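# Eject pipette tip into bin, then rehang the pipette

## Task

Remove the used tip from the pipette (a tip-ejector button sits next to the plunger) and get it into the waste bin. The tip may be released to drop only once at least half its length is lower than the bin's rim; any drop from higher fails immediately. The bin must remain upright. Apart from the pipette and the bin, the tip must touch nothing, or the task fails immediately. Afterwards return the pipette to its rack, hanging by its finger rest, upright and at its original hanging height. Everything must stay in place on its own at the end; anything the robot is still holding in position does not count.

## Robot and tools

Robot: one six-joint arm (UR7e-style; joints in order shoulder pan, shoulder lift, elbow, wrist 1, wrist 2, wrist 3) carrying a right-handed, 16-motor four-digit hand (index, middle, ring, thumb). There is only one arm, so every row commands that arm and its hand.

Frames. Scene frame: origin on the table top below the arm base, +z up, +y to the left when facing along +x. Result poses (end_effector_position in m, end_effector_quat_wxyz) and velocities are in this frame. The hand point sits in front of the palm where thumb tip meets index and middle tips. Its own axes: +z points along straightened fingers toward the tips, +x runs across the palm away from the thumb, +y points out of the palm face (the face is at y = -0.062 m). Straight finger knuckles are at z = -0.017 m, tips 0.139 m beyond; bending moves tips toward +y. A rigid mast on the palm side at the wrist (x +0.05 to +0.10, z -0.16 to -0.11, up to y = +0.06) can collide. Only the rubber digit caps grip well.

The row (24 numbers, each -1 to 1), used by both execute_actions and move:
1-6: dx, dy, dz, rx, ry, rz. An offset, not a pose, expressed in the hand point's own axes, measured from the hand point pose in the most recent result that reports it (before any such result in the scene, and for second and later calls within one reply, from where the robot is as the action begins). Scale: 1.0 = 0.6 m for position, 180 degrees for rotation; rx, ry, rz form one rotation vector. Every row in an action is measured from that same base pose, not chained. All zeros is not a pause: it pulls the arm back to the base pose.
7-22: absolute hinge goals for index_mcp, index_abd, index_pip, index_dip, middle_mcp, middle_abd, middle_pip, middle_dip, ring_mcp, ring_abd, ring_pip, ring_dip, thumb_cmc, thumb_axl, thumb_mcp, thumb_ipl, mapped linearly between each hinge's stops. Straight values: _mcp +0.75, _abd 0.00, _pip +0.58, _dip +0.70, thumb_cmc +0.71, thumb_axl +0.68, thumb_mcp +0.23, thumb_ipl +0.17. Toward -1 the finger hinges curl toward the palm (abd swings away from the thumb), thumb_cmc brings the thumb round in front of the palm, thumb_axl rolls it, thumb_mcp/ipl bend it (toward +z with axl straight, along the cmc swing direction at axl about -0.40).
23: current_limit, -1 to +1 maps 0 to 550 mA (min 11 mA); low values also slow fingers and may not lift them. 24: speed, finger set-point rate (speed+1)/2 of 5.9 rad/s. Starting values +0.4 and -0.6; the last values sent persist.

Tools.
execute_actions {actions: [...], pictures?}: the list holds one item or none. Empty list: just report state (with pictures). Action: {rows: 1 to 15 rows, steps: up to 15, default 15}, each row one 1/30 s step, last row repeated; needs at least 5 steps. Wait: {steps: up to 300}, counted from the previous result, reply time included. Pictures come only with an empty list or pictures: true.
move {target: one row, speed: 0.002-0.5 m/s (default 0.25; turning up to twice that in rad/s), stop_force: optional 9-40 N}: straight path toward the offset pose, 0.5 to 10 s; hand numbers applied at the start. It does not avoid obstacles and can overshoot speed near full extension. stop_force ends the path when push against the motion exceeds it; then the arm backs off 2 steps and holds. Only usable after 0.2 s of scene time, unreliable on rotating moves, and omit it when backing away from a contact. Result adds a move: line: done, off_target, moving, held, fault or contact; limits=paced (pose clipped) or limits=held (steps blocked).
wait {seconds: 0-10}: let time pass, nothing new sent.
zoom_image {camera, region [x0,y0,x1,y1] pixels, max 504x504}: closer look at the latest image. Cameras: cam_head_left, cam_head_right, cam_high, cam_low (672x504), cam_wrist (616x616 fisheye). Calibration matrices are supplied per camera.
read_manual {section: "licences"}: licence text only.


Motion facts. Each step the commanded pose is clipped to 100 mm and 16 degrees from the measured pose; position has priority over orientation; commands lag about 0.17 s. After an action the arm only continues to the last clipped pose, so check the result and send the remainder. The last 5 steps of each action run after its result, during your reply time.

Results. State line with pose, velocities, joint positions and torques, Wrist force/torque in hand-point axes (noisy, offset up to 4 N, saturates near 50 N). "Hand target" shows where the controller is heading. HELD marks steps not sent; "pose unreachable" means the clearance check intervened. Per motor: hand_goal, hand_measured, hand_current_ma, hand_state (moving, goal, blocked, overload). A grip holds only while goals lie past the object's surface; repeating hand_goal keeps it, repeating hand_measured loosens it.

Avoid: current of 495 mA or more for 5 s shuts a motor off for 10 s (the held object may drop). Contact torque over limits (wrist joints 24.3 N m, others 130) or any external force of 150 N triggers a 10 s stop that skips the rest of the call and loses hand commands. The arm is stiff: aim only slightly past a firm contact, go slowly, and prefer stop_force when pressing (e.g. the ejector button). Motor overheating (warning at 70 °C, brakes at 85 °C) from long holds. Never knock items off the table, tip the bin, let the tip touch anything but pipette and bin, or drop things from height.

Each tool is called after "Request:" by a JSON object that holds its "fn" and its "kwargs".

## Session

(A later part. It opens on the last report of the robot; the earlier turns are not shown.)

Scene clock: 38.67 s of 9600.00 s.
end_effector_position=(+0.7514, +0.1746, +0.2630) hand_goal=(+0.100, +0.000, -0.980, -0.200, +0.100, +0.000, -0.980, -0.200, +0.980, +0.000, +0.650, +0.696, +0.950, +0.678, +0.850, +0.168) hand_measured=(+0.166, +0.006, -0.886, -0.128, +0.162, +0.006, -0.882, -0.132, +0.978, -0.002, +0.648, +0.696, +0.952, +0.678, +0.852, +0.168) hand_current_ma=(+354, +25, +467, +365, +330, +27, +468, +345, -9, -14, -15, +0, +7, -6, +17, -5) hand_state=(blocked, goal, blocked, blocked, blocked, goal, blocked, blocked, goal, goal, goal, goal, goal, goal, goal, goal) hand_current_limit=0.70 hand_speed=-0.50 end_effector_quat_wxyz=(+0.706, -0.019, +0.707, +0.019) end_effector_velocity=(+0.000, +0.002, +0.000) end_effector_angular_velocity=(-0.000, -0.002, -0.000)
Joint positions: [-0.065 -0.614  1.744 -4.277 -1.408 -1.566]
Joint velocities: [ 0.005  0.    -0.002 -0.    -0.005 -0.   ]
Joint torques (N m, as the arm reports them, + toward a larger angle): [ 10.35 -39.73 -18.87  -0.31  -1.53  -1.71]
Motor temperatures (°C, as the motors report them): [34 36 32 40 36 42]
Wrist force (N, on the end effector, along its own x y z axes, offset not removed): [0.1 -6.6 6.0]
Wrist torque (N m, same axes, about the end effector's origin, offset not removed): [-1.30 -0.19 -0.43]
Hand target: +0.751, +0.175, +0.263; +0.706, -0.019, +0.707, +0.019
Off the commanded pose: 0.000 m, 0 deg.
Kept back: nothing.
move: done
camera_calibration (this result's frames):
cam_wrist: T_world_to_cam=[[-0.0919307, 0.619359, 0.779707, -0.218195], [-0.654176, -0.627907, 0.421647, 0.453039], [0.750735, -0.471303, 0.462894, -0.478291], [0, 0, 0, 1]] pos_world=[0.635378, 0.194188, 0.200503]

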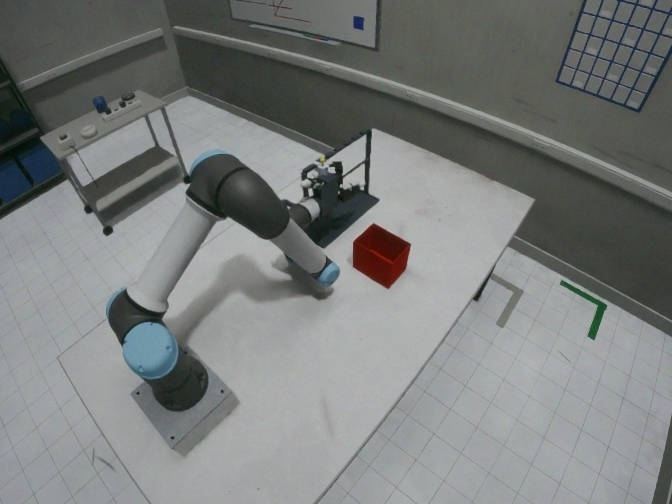

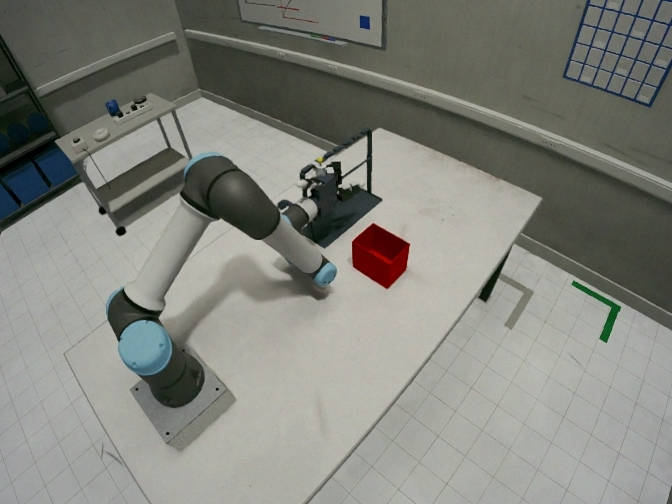

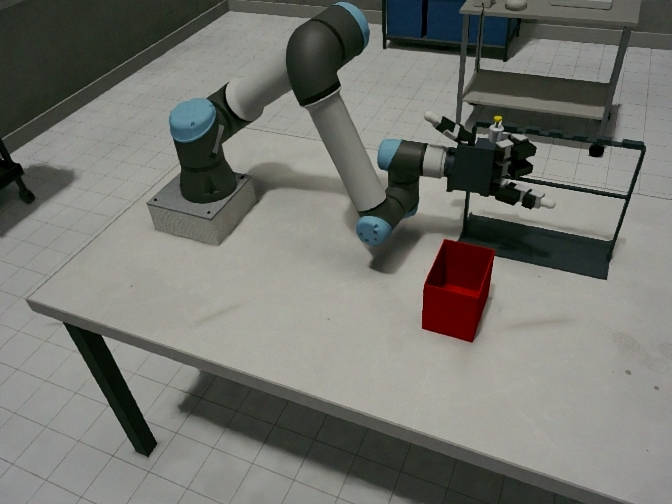

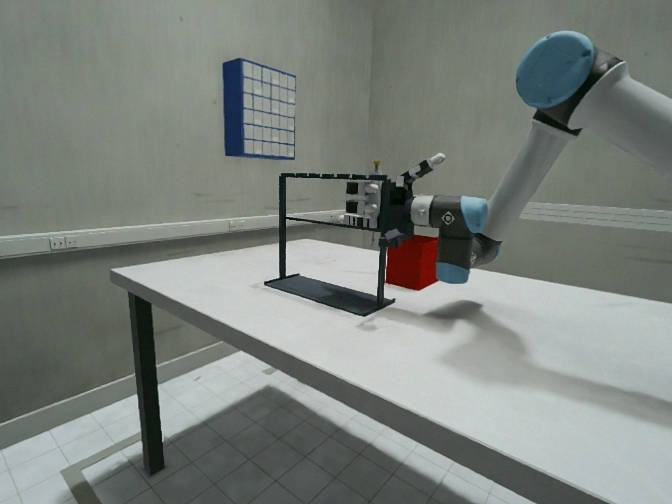

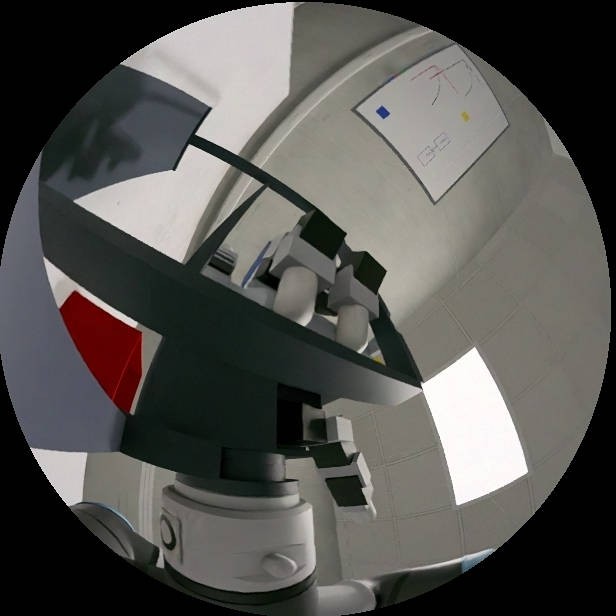

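Request:
{"fn": "execute_actions", "kwargs": {"actions": [{"steps": 3}]}}

Scene clock: 38.80 s of 9600.00 s.
end_effector_position=(+0.7514, +0.1748, +0.2630) hand_goal=(+0.100, +0.000, -0.980, -0.200, +0.100, +0.000, -0.980, -0.200, +0.980, +0.000, +0.650, +0.696, +0.950, +0.678, +0.850, +0.168) hand_measured=(+0.166, +0.006, -0.886, -0.128, +0.162, +0.006, -0.882, -0.132, +0.978, -0.002, +0.648, +0.696, +0.952, +0.678, +0.852, +0.168) hand_current_ma=(+354, +25, +467, +365, +330, +27, +467, +345, -9, -14, -15, +0, +7, -6, +17, -5) hand_state=(blocked, goal, blocked, blocked, blocked, goal, blocked, blocked, goal, goal, goal, goal, goal, goal, goal, goal) hand_current_limit=0.70 hand_speed=-0.50 end_effector_quat_wxyz=(+0.706, -0.019, +0.707, +0.019) end_effector_velocity=(+0.001, -0.000, +0.000) end_effector_angular_velocity=(+0.000, +0.001, -0.001)
Joint positions: [-0.064 -0.614  1.744 -4.277 -1.408 -1.566]
Joint velocities: [ 0.     0.    -0.001  0.002 -0.001 -0.   ]
Joint torques (N m, as the arm reports them, + toward a larger angle): [ 11.7  -40.66 -18.28  -0.51  -1.29  -1.63]
Motor temperatures (°C, as the motors report them): [34 36 32 40 36 42]
Wrist force (N, on the end effector, along its own x y z axes, offset not removed): [-0.8 -0.6 0.9]
Wrist torque (N m, same axes, about the end effector's origin, offset not removed): [-0.20 0.09 -0.50]
Hand target: +0.751, +0.175, +0.263; +0.706, -0.019, +0.707, +0.019
Off the commanded pose: 0.000 m, 0 deg.
Kept back: nothing.
Steps of this call (steps 1 to 4: nothing new was sent). Readings (end_effector_position | what the end effector reports):
1: (+0.7514, +0.1747, +0.2630) | hand_goal=(+0.100, +0.000, -0.980, -0.200, +0.100, +0.000, -0.980, -0.200, +0.980, +0.000, +0.650, +0.696, +0.950, +0.678, +0.850, +0.168) hand_measured=(+0.166, +0.006, -0.886, -0.128, +0.162, +0.006, -0.882, -0.132, +0.978, -0.002, +0.648, +0.696, +0.952, +0.678, +0.852, +0.168) hand_current_ma=(+354, +25, +467, +365, +330, +27, +468, +345, -9, -14, -15, +0, +7, -6, +17, -5) hand_state=(blocked, goal, blocked, blocked, blocked, goal, blocked, blocked, goal, goal, goal, goal, goal, goal, goal, goal) hand_current_limit=0.70 hand_speed=-0.50
2: (+0.7514, +0.1747, +0.2630) | hand_goal=(+0.100, +0.000, -0.980, -0.200, +0.100, +0.000, -0.980, -0.200, +0.980, +0.000, +0.650, +0.696, +0.950, +0.678, +0.850, +0.168) hand_measured=(+0.166, +0.006, -0.886, -0.128, +0.162, +0.006, -0.882, -0.132, +0.978, -0.002, +0.648, +0.696, +0.952, +0.678, +0.852, +0.168) hand_current_ma=(+354, +25, +467, +365, +330, +27, +467, +345, -9, -14, -15, +0, +7, -6, +17, -5) hand_state=(blocked, goal, blocked, blocked, blocked, goal, blocked, blocked, goal, goal, goal, goal, goal, goal, goal, goal) hand_current_limit=0.70 hand_speed=-0.50
4: the state above

Request:
{"fn": "move", "kwargs": {"target": [0, 0.0215, 0.0011, 0, 0, 0, 0.1, 0, -0.98, -0.2, 0.1, 0, -0.98, -0.2, 0.98, 0, 0.65, 0.696, 0.95, 0.678, 0.85, 0.168, 0.7, -0.5], "speed": 0.01}}

Request:
{"fn": "zoom_image", "kwargs": {"camera": "cam_low", "region": [340, 150, 400, 200]}}

Request:
{"fn": "zoom_image", "kwargs": {"camera": "cam_high", "region": [465, 100, 535, 160]}}

Request:
{"fn": "zoom_image", "kwargs": {"camera": "cam_wrist", "region": [340, 290, 430, 400]}}

Scene clock: 40.57 s of 9600.00 s.
end_effector_position=(+0.7514, +0.1875, +0.2630) hand_goal=(+0.100, +0.000, -0.980, -0.200, +0.100, +0.000, -0.980, -0.200, +0.980, +0.000, +0.650, +0.696, +0.950, +0.678, +0.850, +0.168) hand_measured=(+0.166, +0.006, -0.886, -0.128, +0.162, +0.006, -0.882, -0.132, +0.978, -0.002, +0.648, +0.696, +0.952, +0.678, +0.852, +0.168) hand_current_ma=(+354, +25, +467, +365, +330, +27, +468, +345, -9, -14, -15, +0, +7, -6, +17, -5) hand_state=(blocked, goal, blocked, blocked, blocked, goal, blocked, blocked, goal, goal, goal, goal, goal, goal, goal, goal) hand_current_limit=0.70 hand_speed=-0.50 end_effector_quat_wxyz=(+0.706, -0.019, +0.707, +0.019) end_effector_velocity=(+0.000, +0.002, +0.000) end_effector_angular_velocity=(-0.000, -0.001, +0.002)
Joint positions: [-0.04  -0.612  1.738 -4.272 -1.433 -1.566]
Joint velocities: [ 0.004  0.001 -0.002  0.    -0.003 -0.   ]
Joint torques (N m, as the arm reports them, + toward a larger angle): [  9.82 -41.64 -18.28  -0.79  -1.4   -1.6 ]
Motor temperatures (°C, as the motors report them): [34 36 32 40 36 42]
Wrist force (N, on the end effector, along its own x y z axes, offset not removed): [-1.4 1.2 4.7]
Wrist torque (N m, same axes, about the end effector's origin, offset not removed): [-0.48 -0.09 -0.43]
Hand target: +0.751, +0.188, +0.263; +0.706, -0.019, +0.707, +0.019
Off the commanded pose: 0.000 m, 0 deg.
Kept back: nothing.
move: done
camera_calibration (this result's frames):
cam_wrist: T_world_to_cam=[[-0.0919273, 0.6194, 0.779675, -0.226165], [-0.654173, -0.627886, 0.421684, 0.461115], [0.750738, -0.471278, 0.462915, -0.472198], [0, 0, 0, 1]] pos_world=[0.635356, 0.207078, 0.200478]

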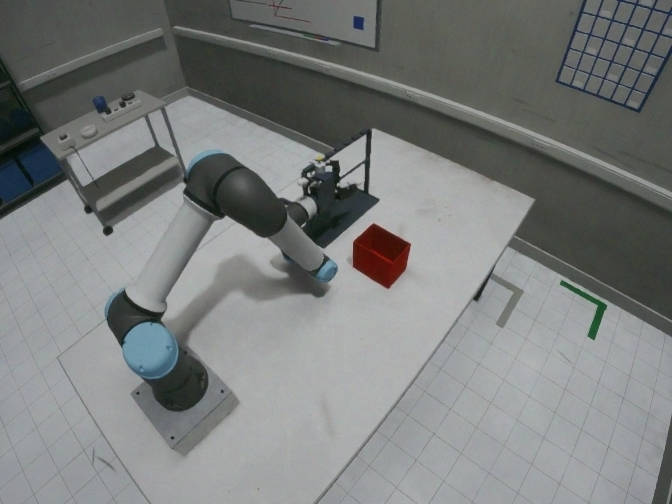

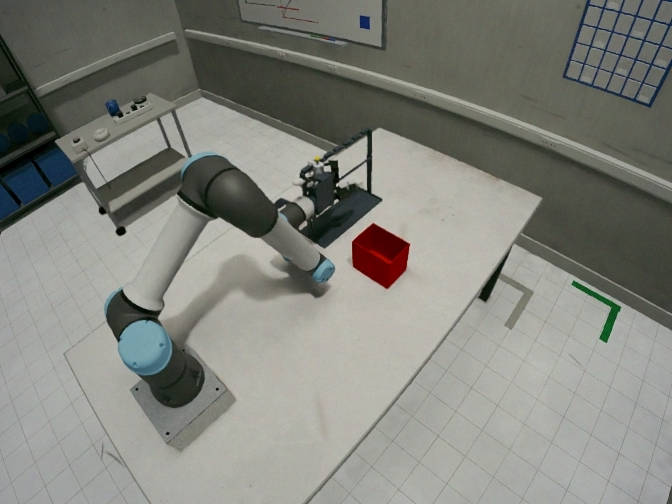

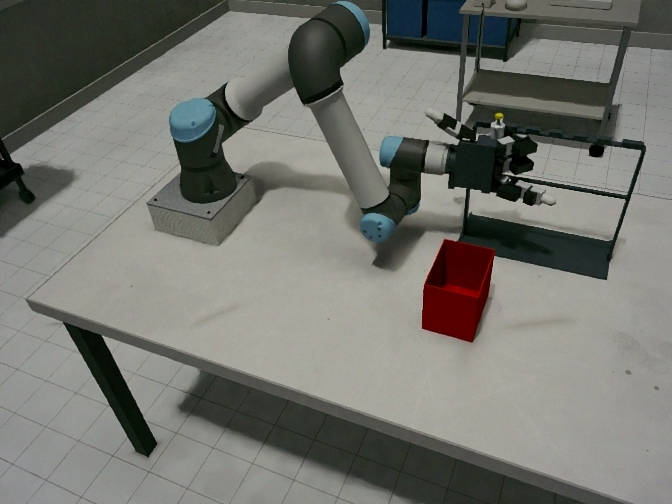

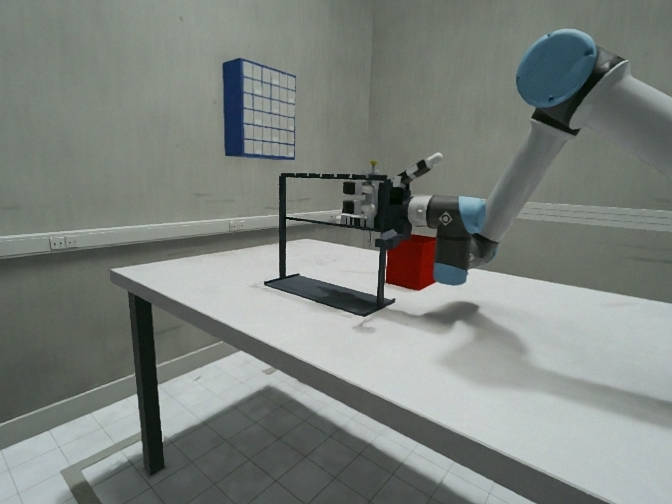

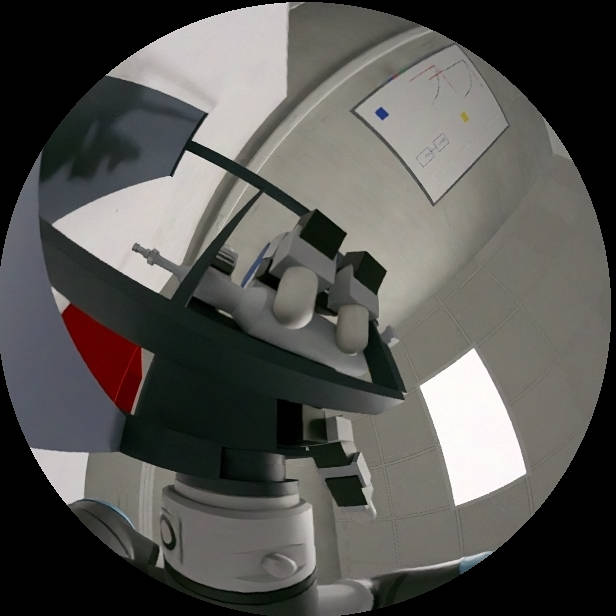

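Region (340, 150, 400, 200) of cam_low's 672x504 image, scaled by 8.400, with more detail than that image has.

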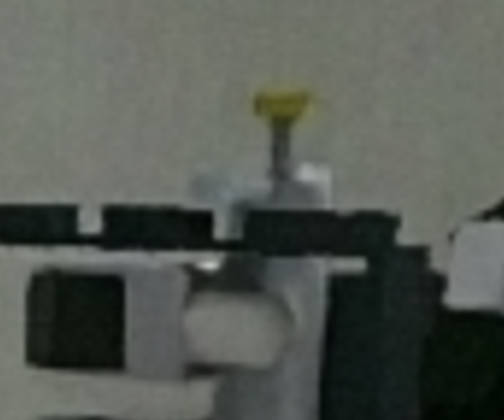

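Region (465, 100, 535, 160) of cam_high's 672x504 image, scaled by 7.200, with more detail than that image has; it fills the top 432 rows of this view, and the rest is white.

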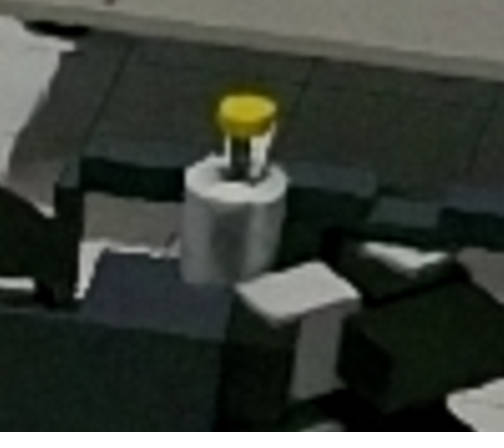

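Region (340, 290, 430, 400) of cam_wrist's 616x616 image, scaled by 4.582, with more detail than that image has; it fills the left 412 columns of this view, and the rest is white.

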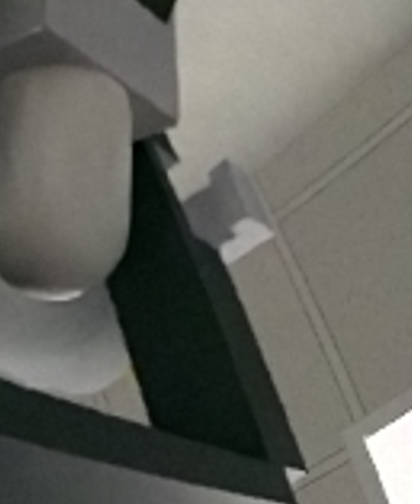

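Request:
{"fn": "move", "kwargs": {"target": [0.011, 0.0005, 0, 0, 0, 0, 0.1, 0, -0.98, -0.2, 0.1, 0, -0.98, -0.2, 0.98, 0, 0.65, 0.696, 0.95, 0.678, 0.85, 0.168, 0.7, -0.5], "speed": 0.006}}

Request:
{"fn": "zoom_image", "kwargs": {"camera": "cam_low", "region": [340, 150, 400, 200]}}

Request:
{"fn": "zoom_image", "kwargs": {"camera": "cam_wrist", "region": [340, 290, 430, 400]}}

Scene clock: 42.17 s of 9600.00 s.
end_effector_position=(+0.7513, +0.1878, +0.2565) hand_goal=(+0.100, +0.000, -0.980, -0.200, +0.100, +0.000, -0.980, -0.200, +0.980, +0.000, +0.650, +0.696, +0.950, +0.678, +0.850, +0.168) hand_measured=(+0.166, +0.006, -0.886, -0.128, +0.162, +0.006, -0.882, -0.132, +0.978, -0.002, +0.648, +0.696, +0.952, +0.678, +0.852, +0.168) hand_current_ma=(+354, +25, +468, +365, +330, +27, +468, +345, -9, -14, -15, +0, +7, -6, +17, -5) hand_state=(blocked, goal, blocked, blocked, blocked, goal, blocked, blocked, goal, goal, goal, goal, goal, goal, goal, goal) hand_current_limit=0.70 hand_speed=-0.50 end_effector_quat_wxyz=(+0.706, -0.019, +0.707, +0.019) end_effector_velocity=(+0.000, -0.000, -0.001) end_effector_angular_velocity=(+0.000, +0.001, -0.002)
Joint positions: [-0.039 -0.598  1.733 -4.282 -1.434 -1.566]
Joint velocities: [ 0.001  0.002 -0.    -0.001 -0.002  0.   ]
Joint torques (N m, as the arm reports them, + toward a larger angle): [ 11.44 -42.22 -18.84  -4.28  -1.42  -1.38]
Motor temperatures (°C, as the motors report them): [34 36 32 40 36 42]
Wrist force (N, on the end effector, along its own x y z axes, offset not removed): [0.9 -0.5 1.6]
Wrist torque (N m, same axes, about the end effector's origin, offset not removed): [-0.37 -0.07 0.00]
Hand target: +0.751, +0.188, +0.256; +0.706, -0.019, +0.707, +0.019
Off the commanded pose: 0.000 m, 0 deg.
Kept back: nothing.
move: done
camera_calibration (this result's frames):
cam_wrist: T_world_to_cam=[[-0.0919224, 0.619403, 0.779673, -0.221285], [-0.65417, -0.627884, 0.42169, 0.464019], [0.750741, -0.471276, 0.462912, -0.469042], [0, 0, 0, 1]] pos_world=[0.635335, 0.207367, 0.193982]

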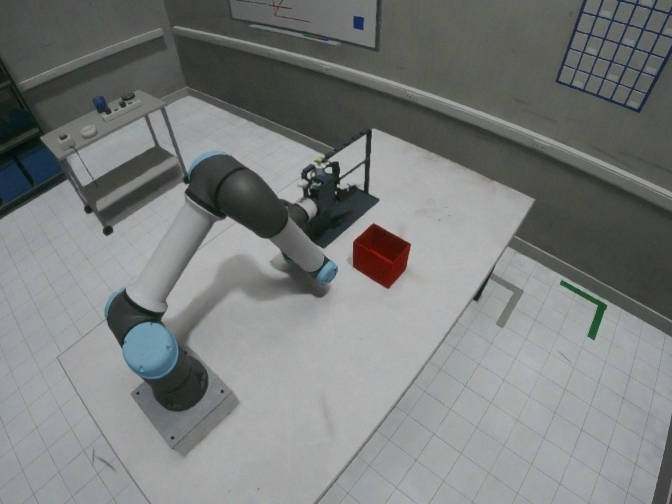

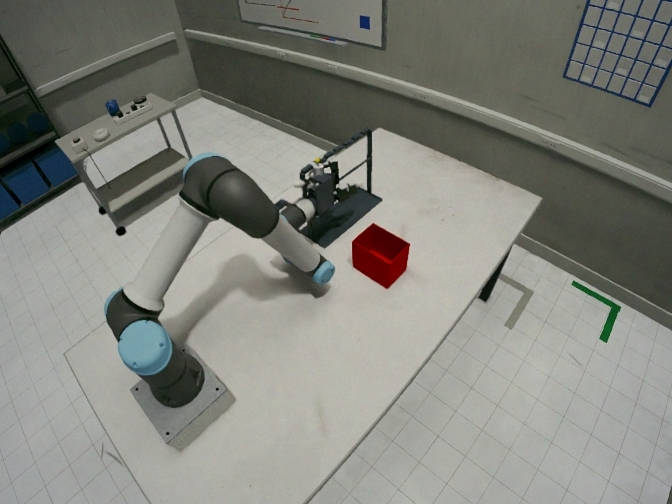

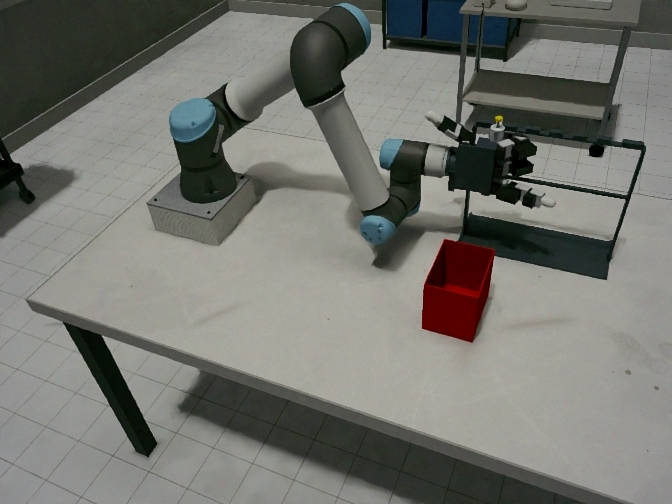

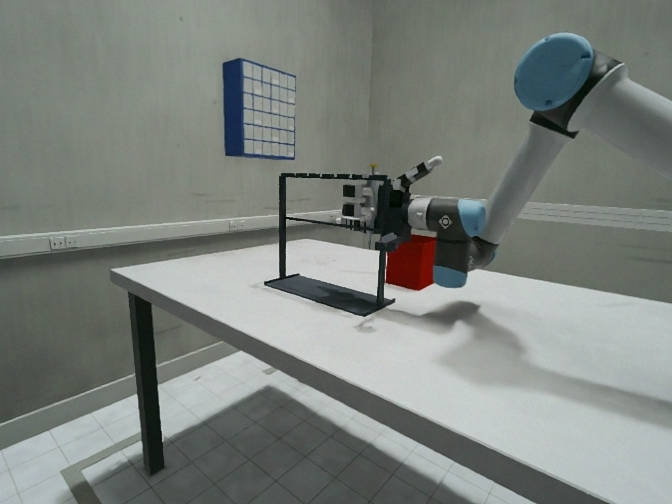

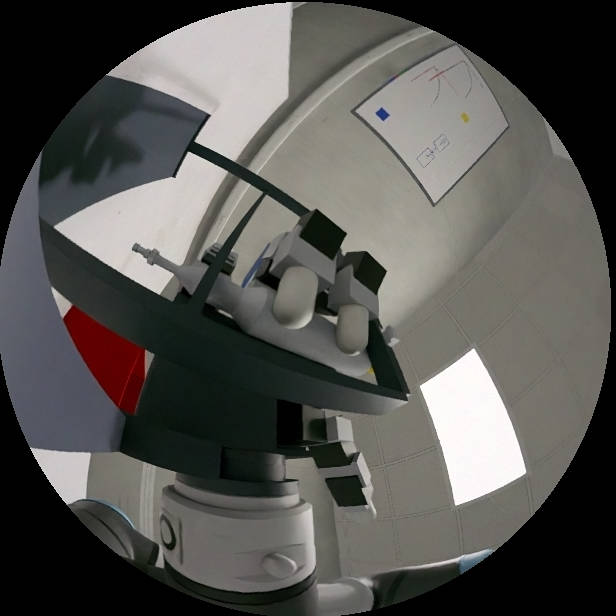

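Region (340, 150, 400, 200) of cam_low's 672x504 image, scaled by 8.400, with more detail than that image has.

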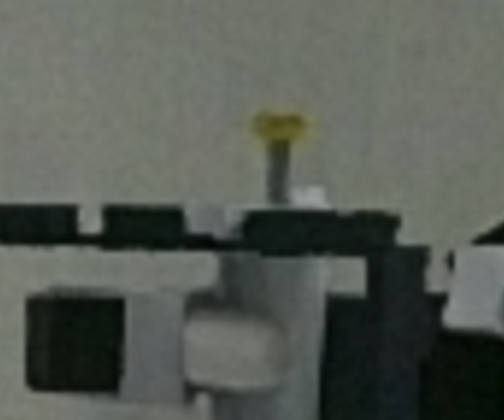

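Region (340, 290, 430, 400) of cam_wrist's 616x616 image, scaled by 4.582, with more detail than that image has; it fills the left 412 columns of this view, and the rest is white.

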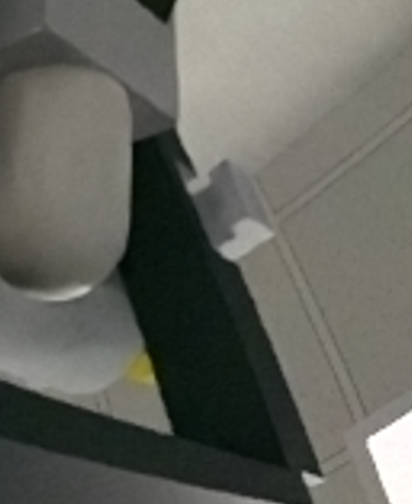

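Request:
{"fn": "move", "kwargs": {"target": [0.0063, 0, 0, 0, 0, 0, 0.1, 0, -0.98, -0.2, 0.1, 0, -0.98, -0.2, 0.98, 0, 0.65, 0.696, 0.95, 0.678, 0.85, 0.168, 0.7, -0.5], "speed": 0.004}}

Request:
{"fn": "zoom_image", "kwargs": {"camera": "cam_low", "region": [340, 150, 400, 200]}}

Request:
{"fn": "zoom_image", "kwargs": {"camera": "cam_wrist", "region": [340, 290, 430, 400]}}

Scene clock: 43.67 s of 9600.00 s.
end_effector_position=(+0.7513, +0.1878, +0.2528) hand_goal=(+0.100, +0.000, -0.980, -0.200, +0.100, +0.000, -0.980, -0.200, +0.980, +0.000, +0.650, +0.696, +0.950, +0.678, +0.850, +0.168) hand_measured=(+0.166, +0.006, -0.886, -0.128, +0.162, +0.006, -0.882, -0.132, +0.978, -0.002, +0.648, +0.696, +0.952, +0.678, +0.852, +0.168) hand_current_ma=(+354, +25, +468, +365, +330, +27, +468, +345, -9, -14, -15, +0, +7, -6, +17, -5) hand_state=(blocked, goal, blocked, blocked, blocked, goal, blocked, blocked, goal, goal, goal, goal, goal, goal, goal, goal) hand_current_limit=0.70 hand_speed=-0.50 end_effector_quat_wxyz=(+0.706, -0.019, +0.707, +0.019) end_effector_velocity=(+0.000, +0.000, -0.001) end_effector_angular_velocity=(-0.000, -0.001, +0.001)
Joint positions: [-0.039 -0.59   1.73  -4.287 -1.434 -1.566]
Joint velocities: [-0.     0.002 -0.001 -0.001  0.001 -0.   ]
Joint torques (N m, as the arm reports them, + toward a larger angle): [ 11.64 -40.16 -18.21  -4.03  -1.38  -1.51]
Motor temperatures (°C, as the motors report them): [34 36 32 40 36 42]
Wrist force (N, on the end effector, along its own x y z axes, offset not removed): [1.5 -1.9 -0.3]
Wrist torque (N m, same axes, about the end effector's origin, offset not removed): [-0.37 -0.32 -0.24]
Hand target: +0.751, +0.188, +0.253; +0.706, -0.019, +0.707, +0.019
Off the commanded pose: 0.000 m, 0 deg.
Kept back: nothing.
move: done
camera_calibration (this result's frames):
cam_wrist: T_world_to_cam=[[-0.0919271, 0.619405, 0.779671, -0.218389], [-0.654173, -0.627883, 0.421688, 0.46558], [0.750738, -0.471275, 0.462918, -0.467326], [0, 0, 0, 1]] pos_world=[0.635333, 0.207362, 0.190275]

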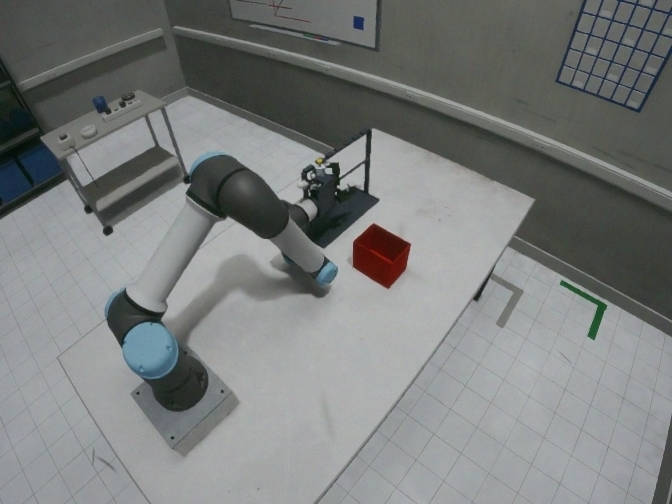

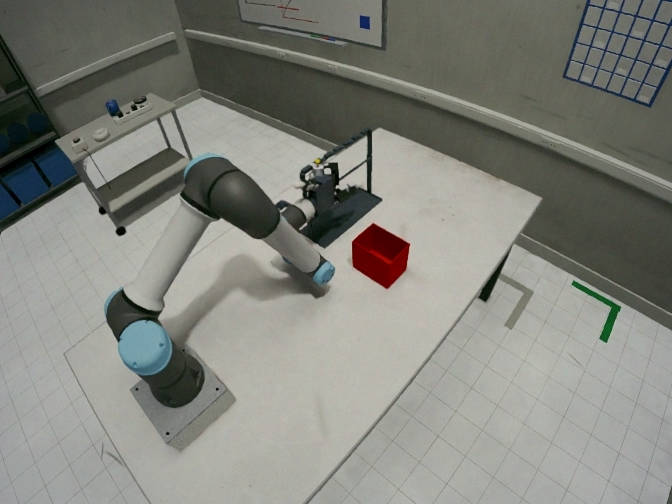

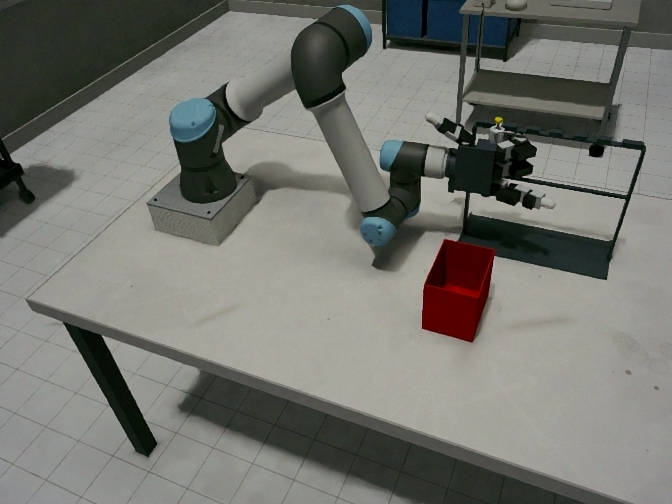

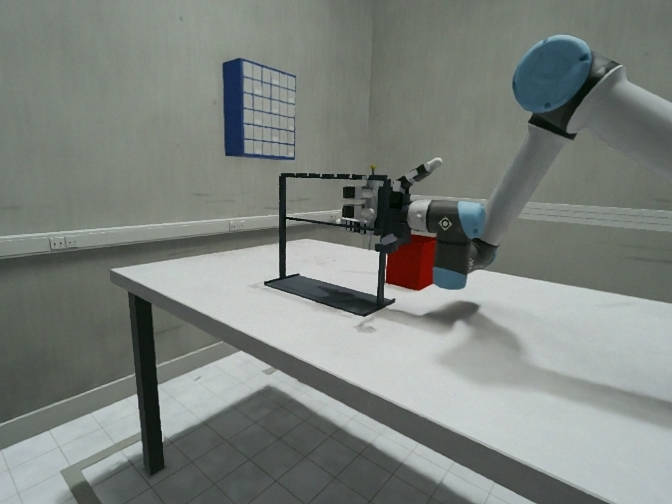

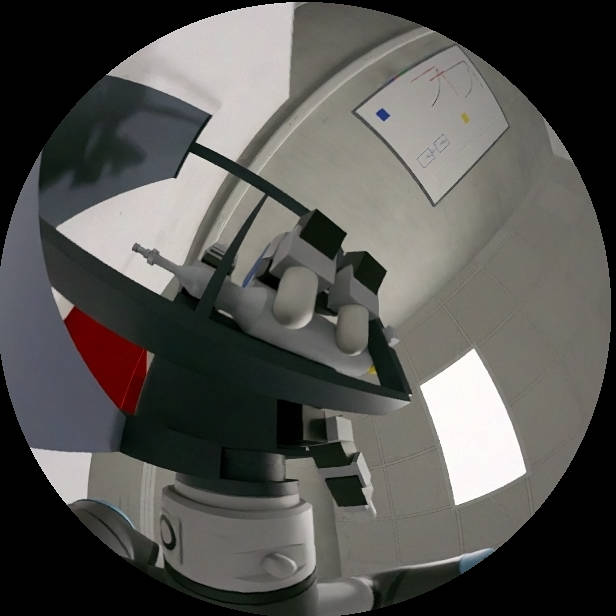

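Region (340, 150, 400, 200) of cam_low's 672x504 image, scaled by 8.400, with more detail than that image has.

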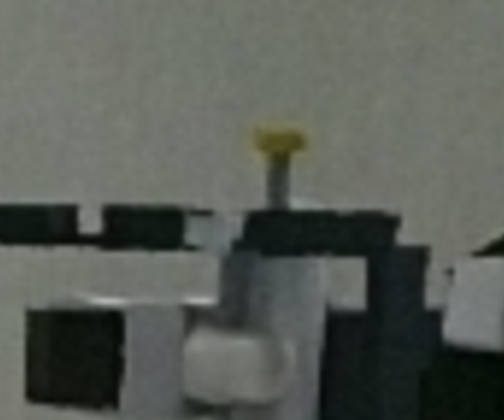

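Region (340, 290, 430, 400) of cam_wrist's 616x616 image, scaled by 4.582, with more detail than that image has; it fills the left 412 columns of this view, and the rest is white.

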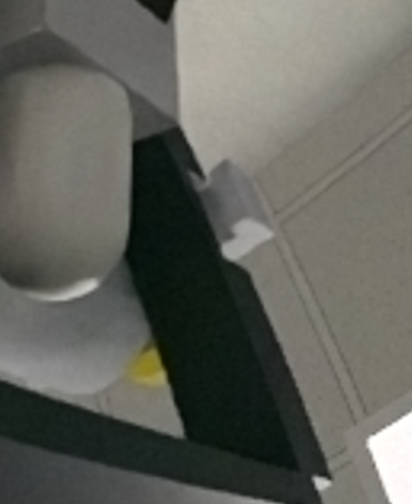

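Request:
{"fn": "move", "kwargs": {"target": [0.0007, 0, 0, 0, 0, 0, 0.2, 0, -0.68, -0.05, 0.2, 0, -0.68, -0.05, 0.98, 0, 0.65, 0.696, 0.95, 0.678, 0.85, 0.168, 0.7, -0.85], "speed": 0.002}}

Request:
{"fn": "zoom_image", "kwargs": {"camera": "cam_low", "region": [340, 150, 400, 200]}}

Scene clock: 45.07 s of 9600.00 s.
end_effector_position=(+0.7513, +0.1878, +0.2524) hand_goal=(+0.200, +0.000, -0.680, -0.050, +0.200, +0.000, -0.680, -0.050, +0.980, +0.000, +0.650, +0.696, +0.950, +0.678, +0.850, +0.168) hand_measured=(+0.198, +0.002, -0.684, -0.054, +0.198, +0.002, -0.684, -0.054, +0.978, -0.002, +0.648, +0.696, +0.952, +0.678, +0.852, +0.168) hand_current_ma=(-16, +5, -17, -15, -14, +5, -16, -16, -9, -14, -15, +0, +7, -6, +17, -5) hand_state=(goal, goal, goal, goal, goal, goal, goal, goal, goal, goal, goal, goal, goal, goal, goal, goal) hand_current_limit=0.70 hand_speed=-0.85 end_effector_quat_wxyz=(+0.706, -0.019, +0.707, +0.019) end_effector_velocity=(+0.000, -0.000, +0.000) end_effector_angular_velocity=(-0.000, +0.000, -0.001)
Joint positions: [-0.039 -0.589  1.73  -4.288 -1.434 -1.566]
Joint velocities: [-0.    -0.    -0.     0.001 -0.001 -0.   ]
Joint torques (N m, as the arm reports them, + toward a larger angle): [ 11.01 -40.06 -17.13  -3.85  -1.31  -1.61]
Motor temperatures (°C, as the motors report them): [34 36 32 40 36 42]
Wrist force (N, on the end effector, along its own x y z axes, offset not removed): [-5.6 -1.7 2.5]
Wrist torque (N m, same axes, about the end effector's origin, offset not removed): [-0.80 0.64 -0.72]
Hand target: +0.751, +0.188, +0.252; +0.706, -0.019, +0.707, +0.019
Off the commanded pose: 0.000 m, 0 deg.
Kept back: nothing.
move: done
camera_calibration (this result's frames):
cam_wrist: T_world_to_cam=[[-0.0919259, 0.619406, 0.779671, -0.218062], [-0.654174, -0.627882, 0.421688, 0.465756], [0.750737, -0.471276, 0.462917, -0.467131], [0, 0, 0, 1]] pos_world=[0.635333, 0.207361, 0.189856]

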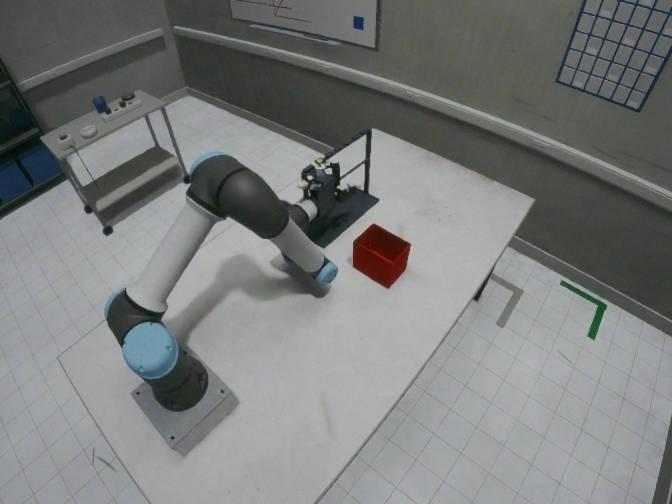

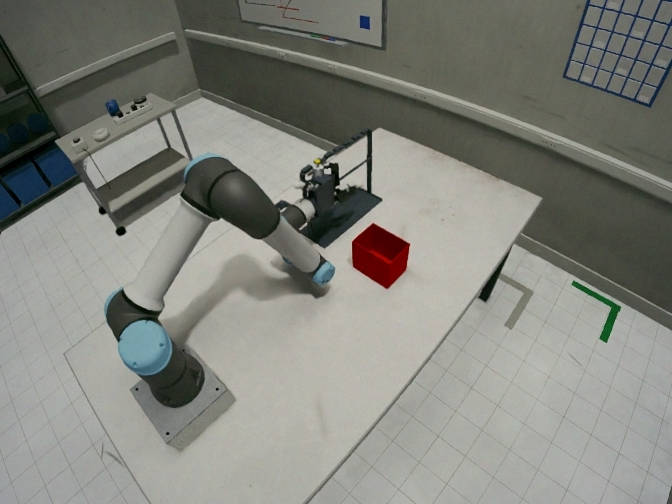

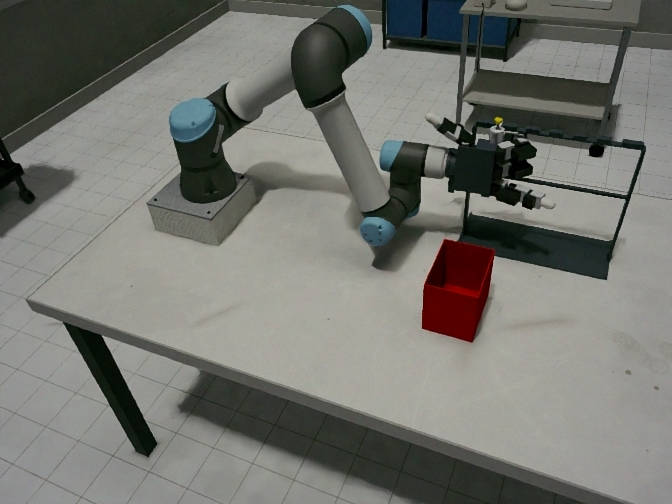

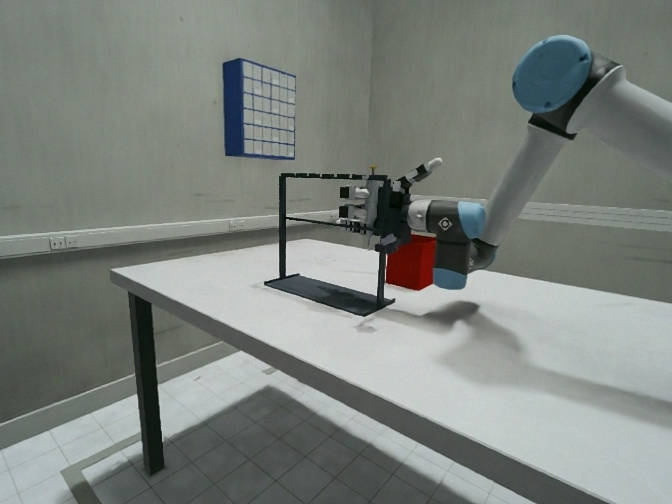

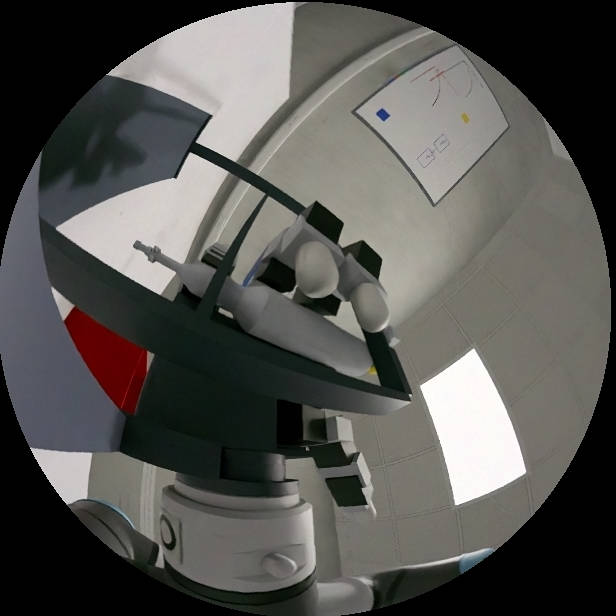

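Region (340, 150, 400, 200) of cam_low's 672x504 image, scaled by 8.400, with more detail than that image has.

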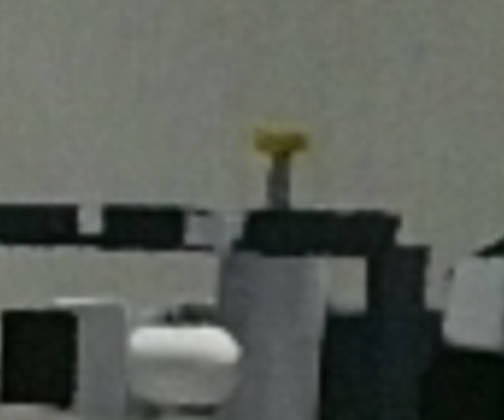

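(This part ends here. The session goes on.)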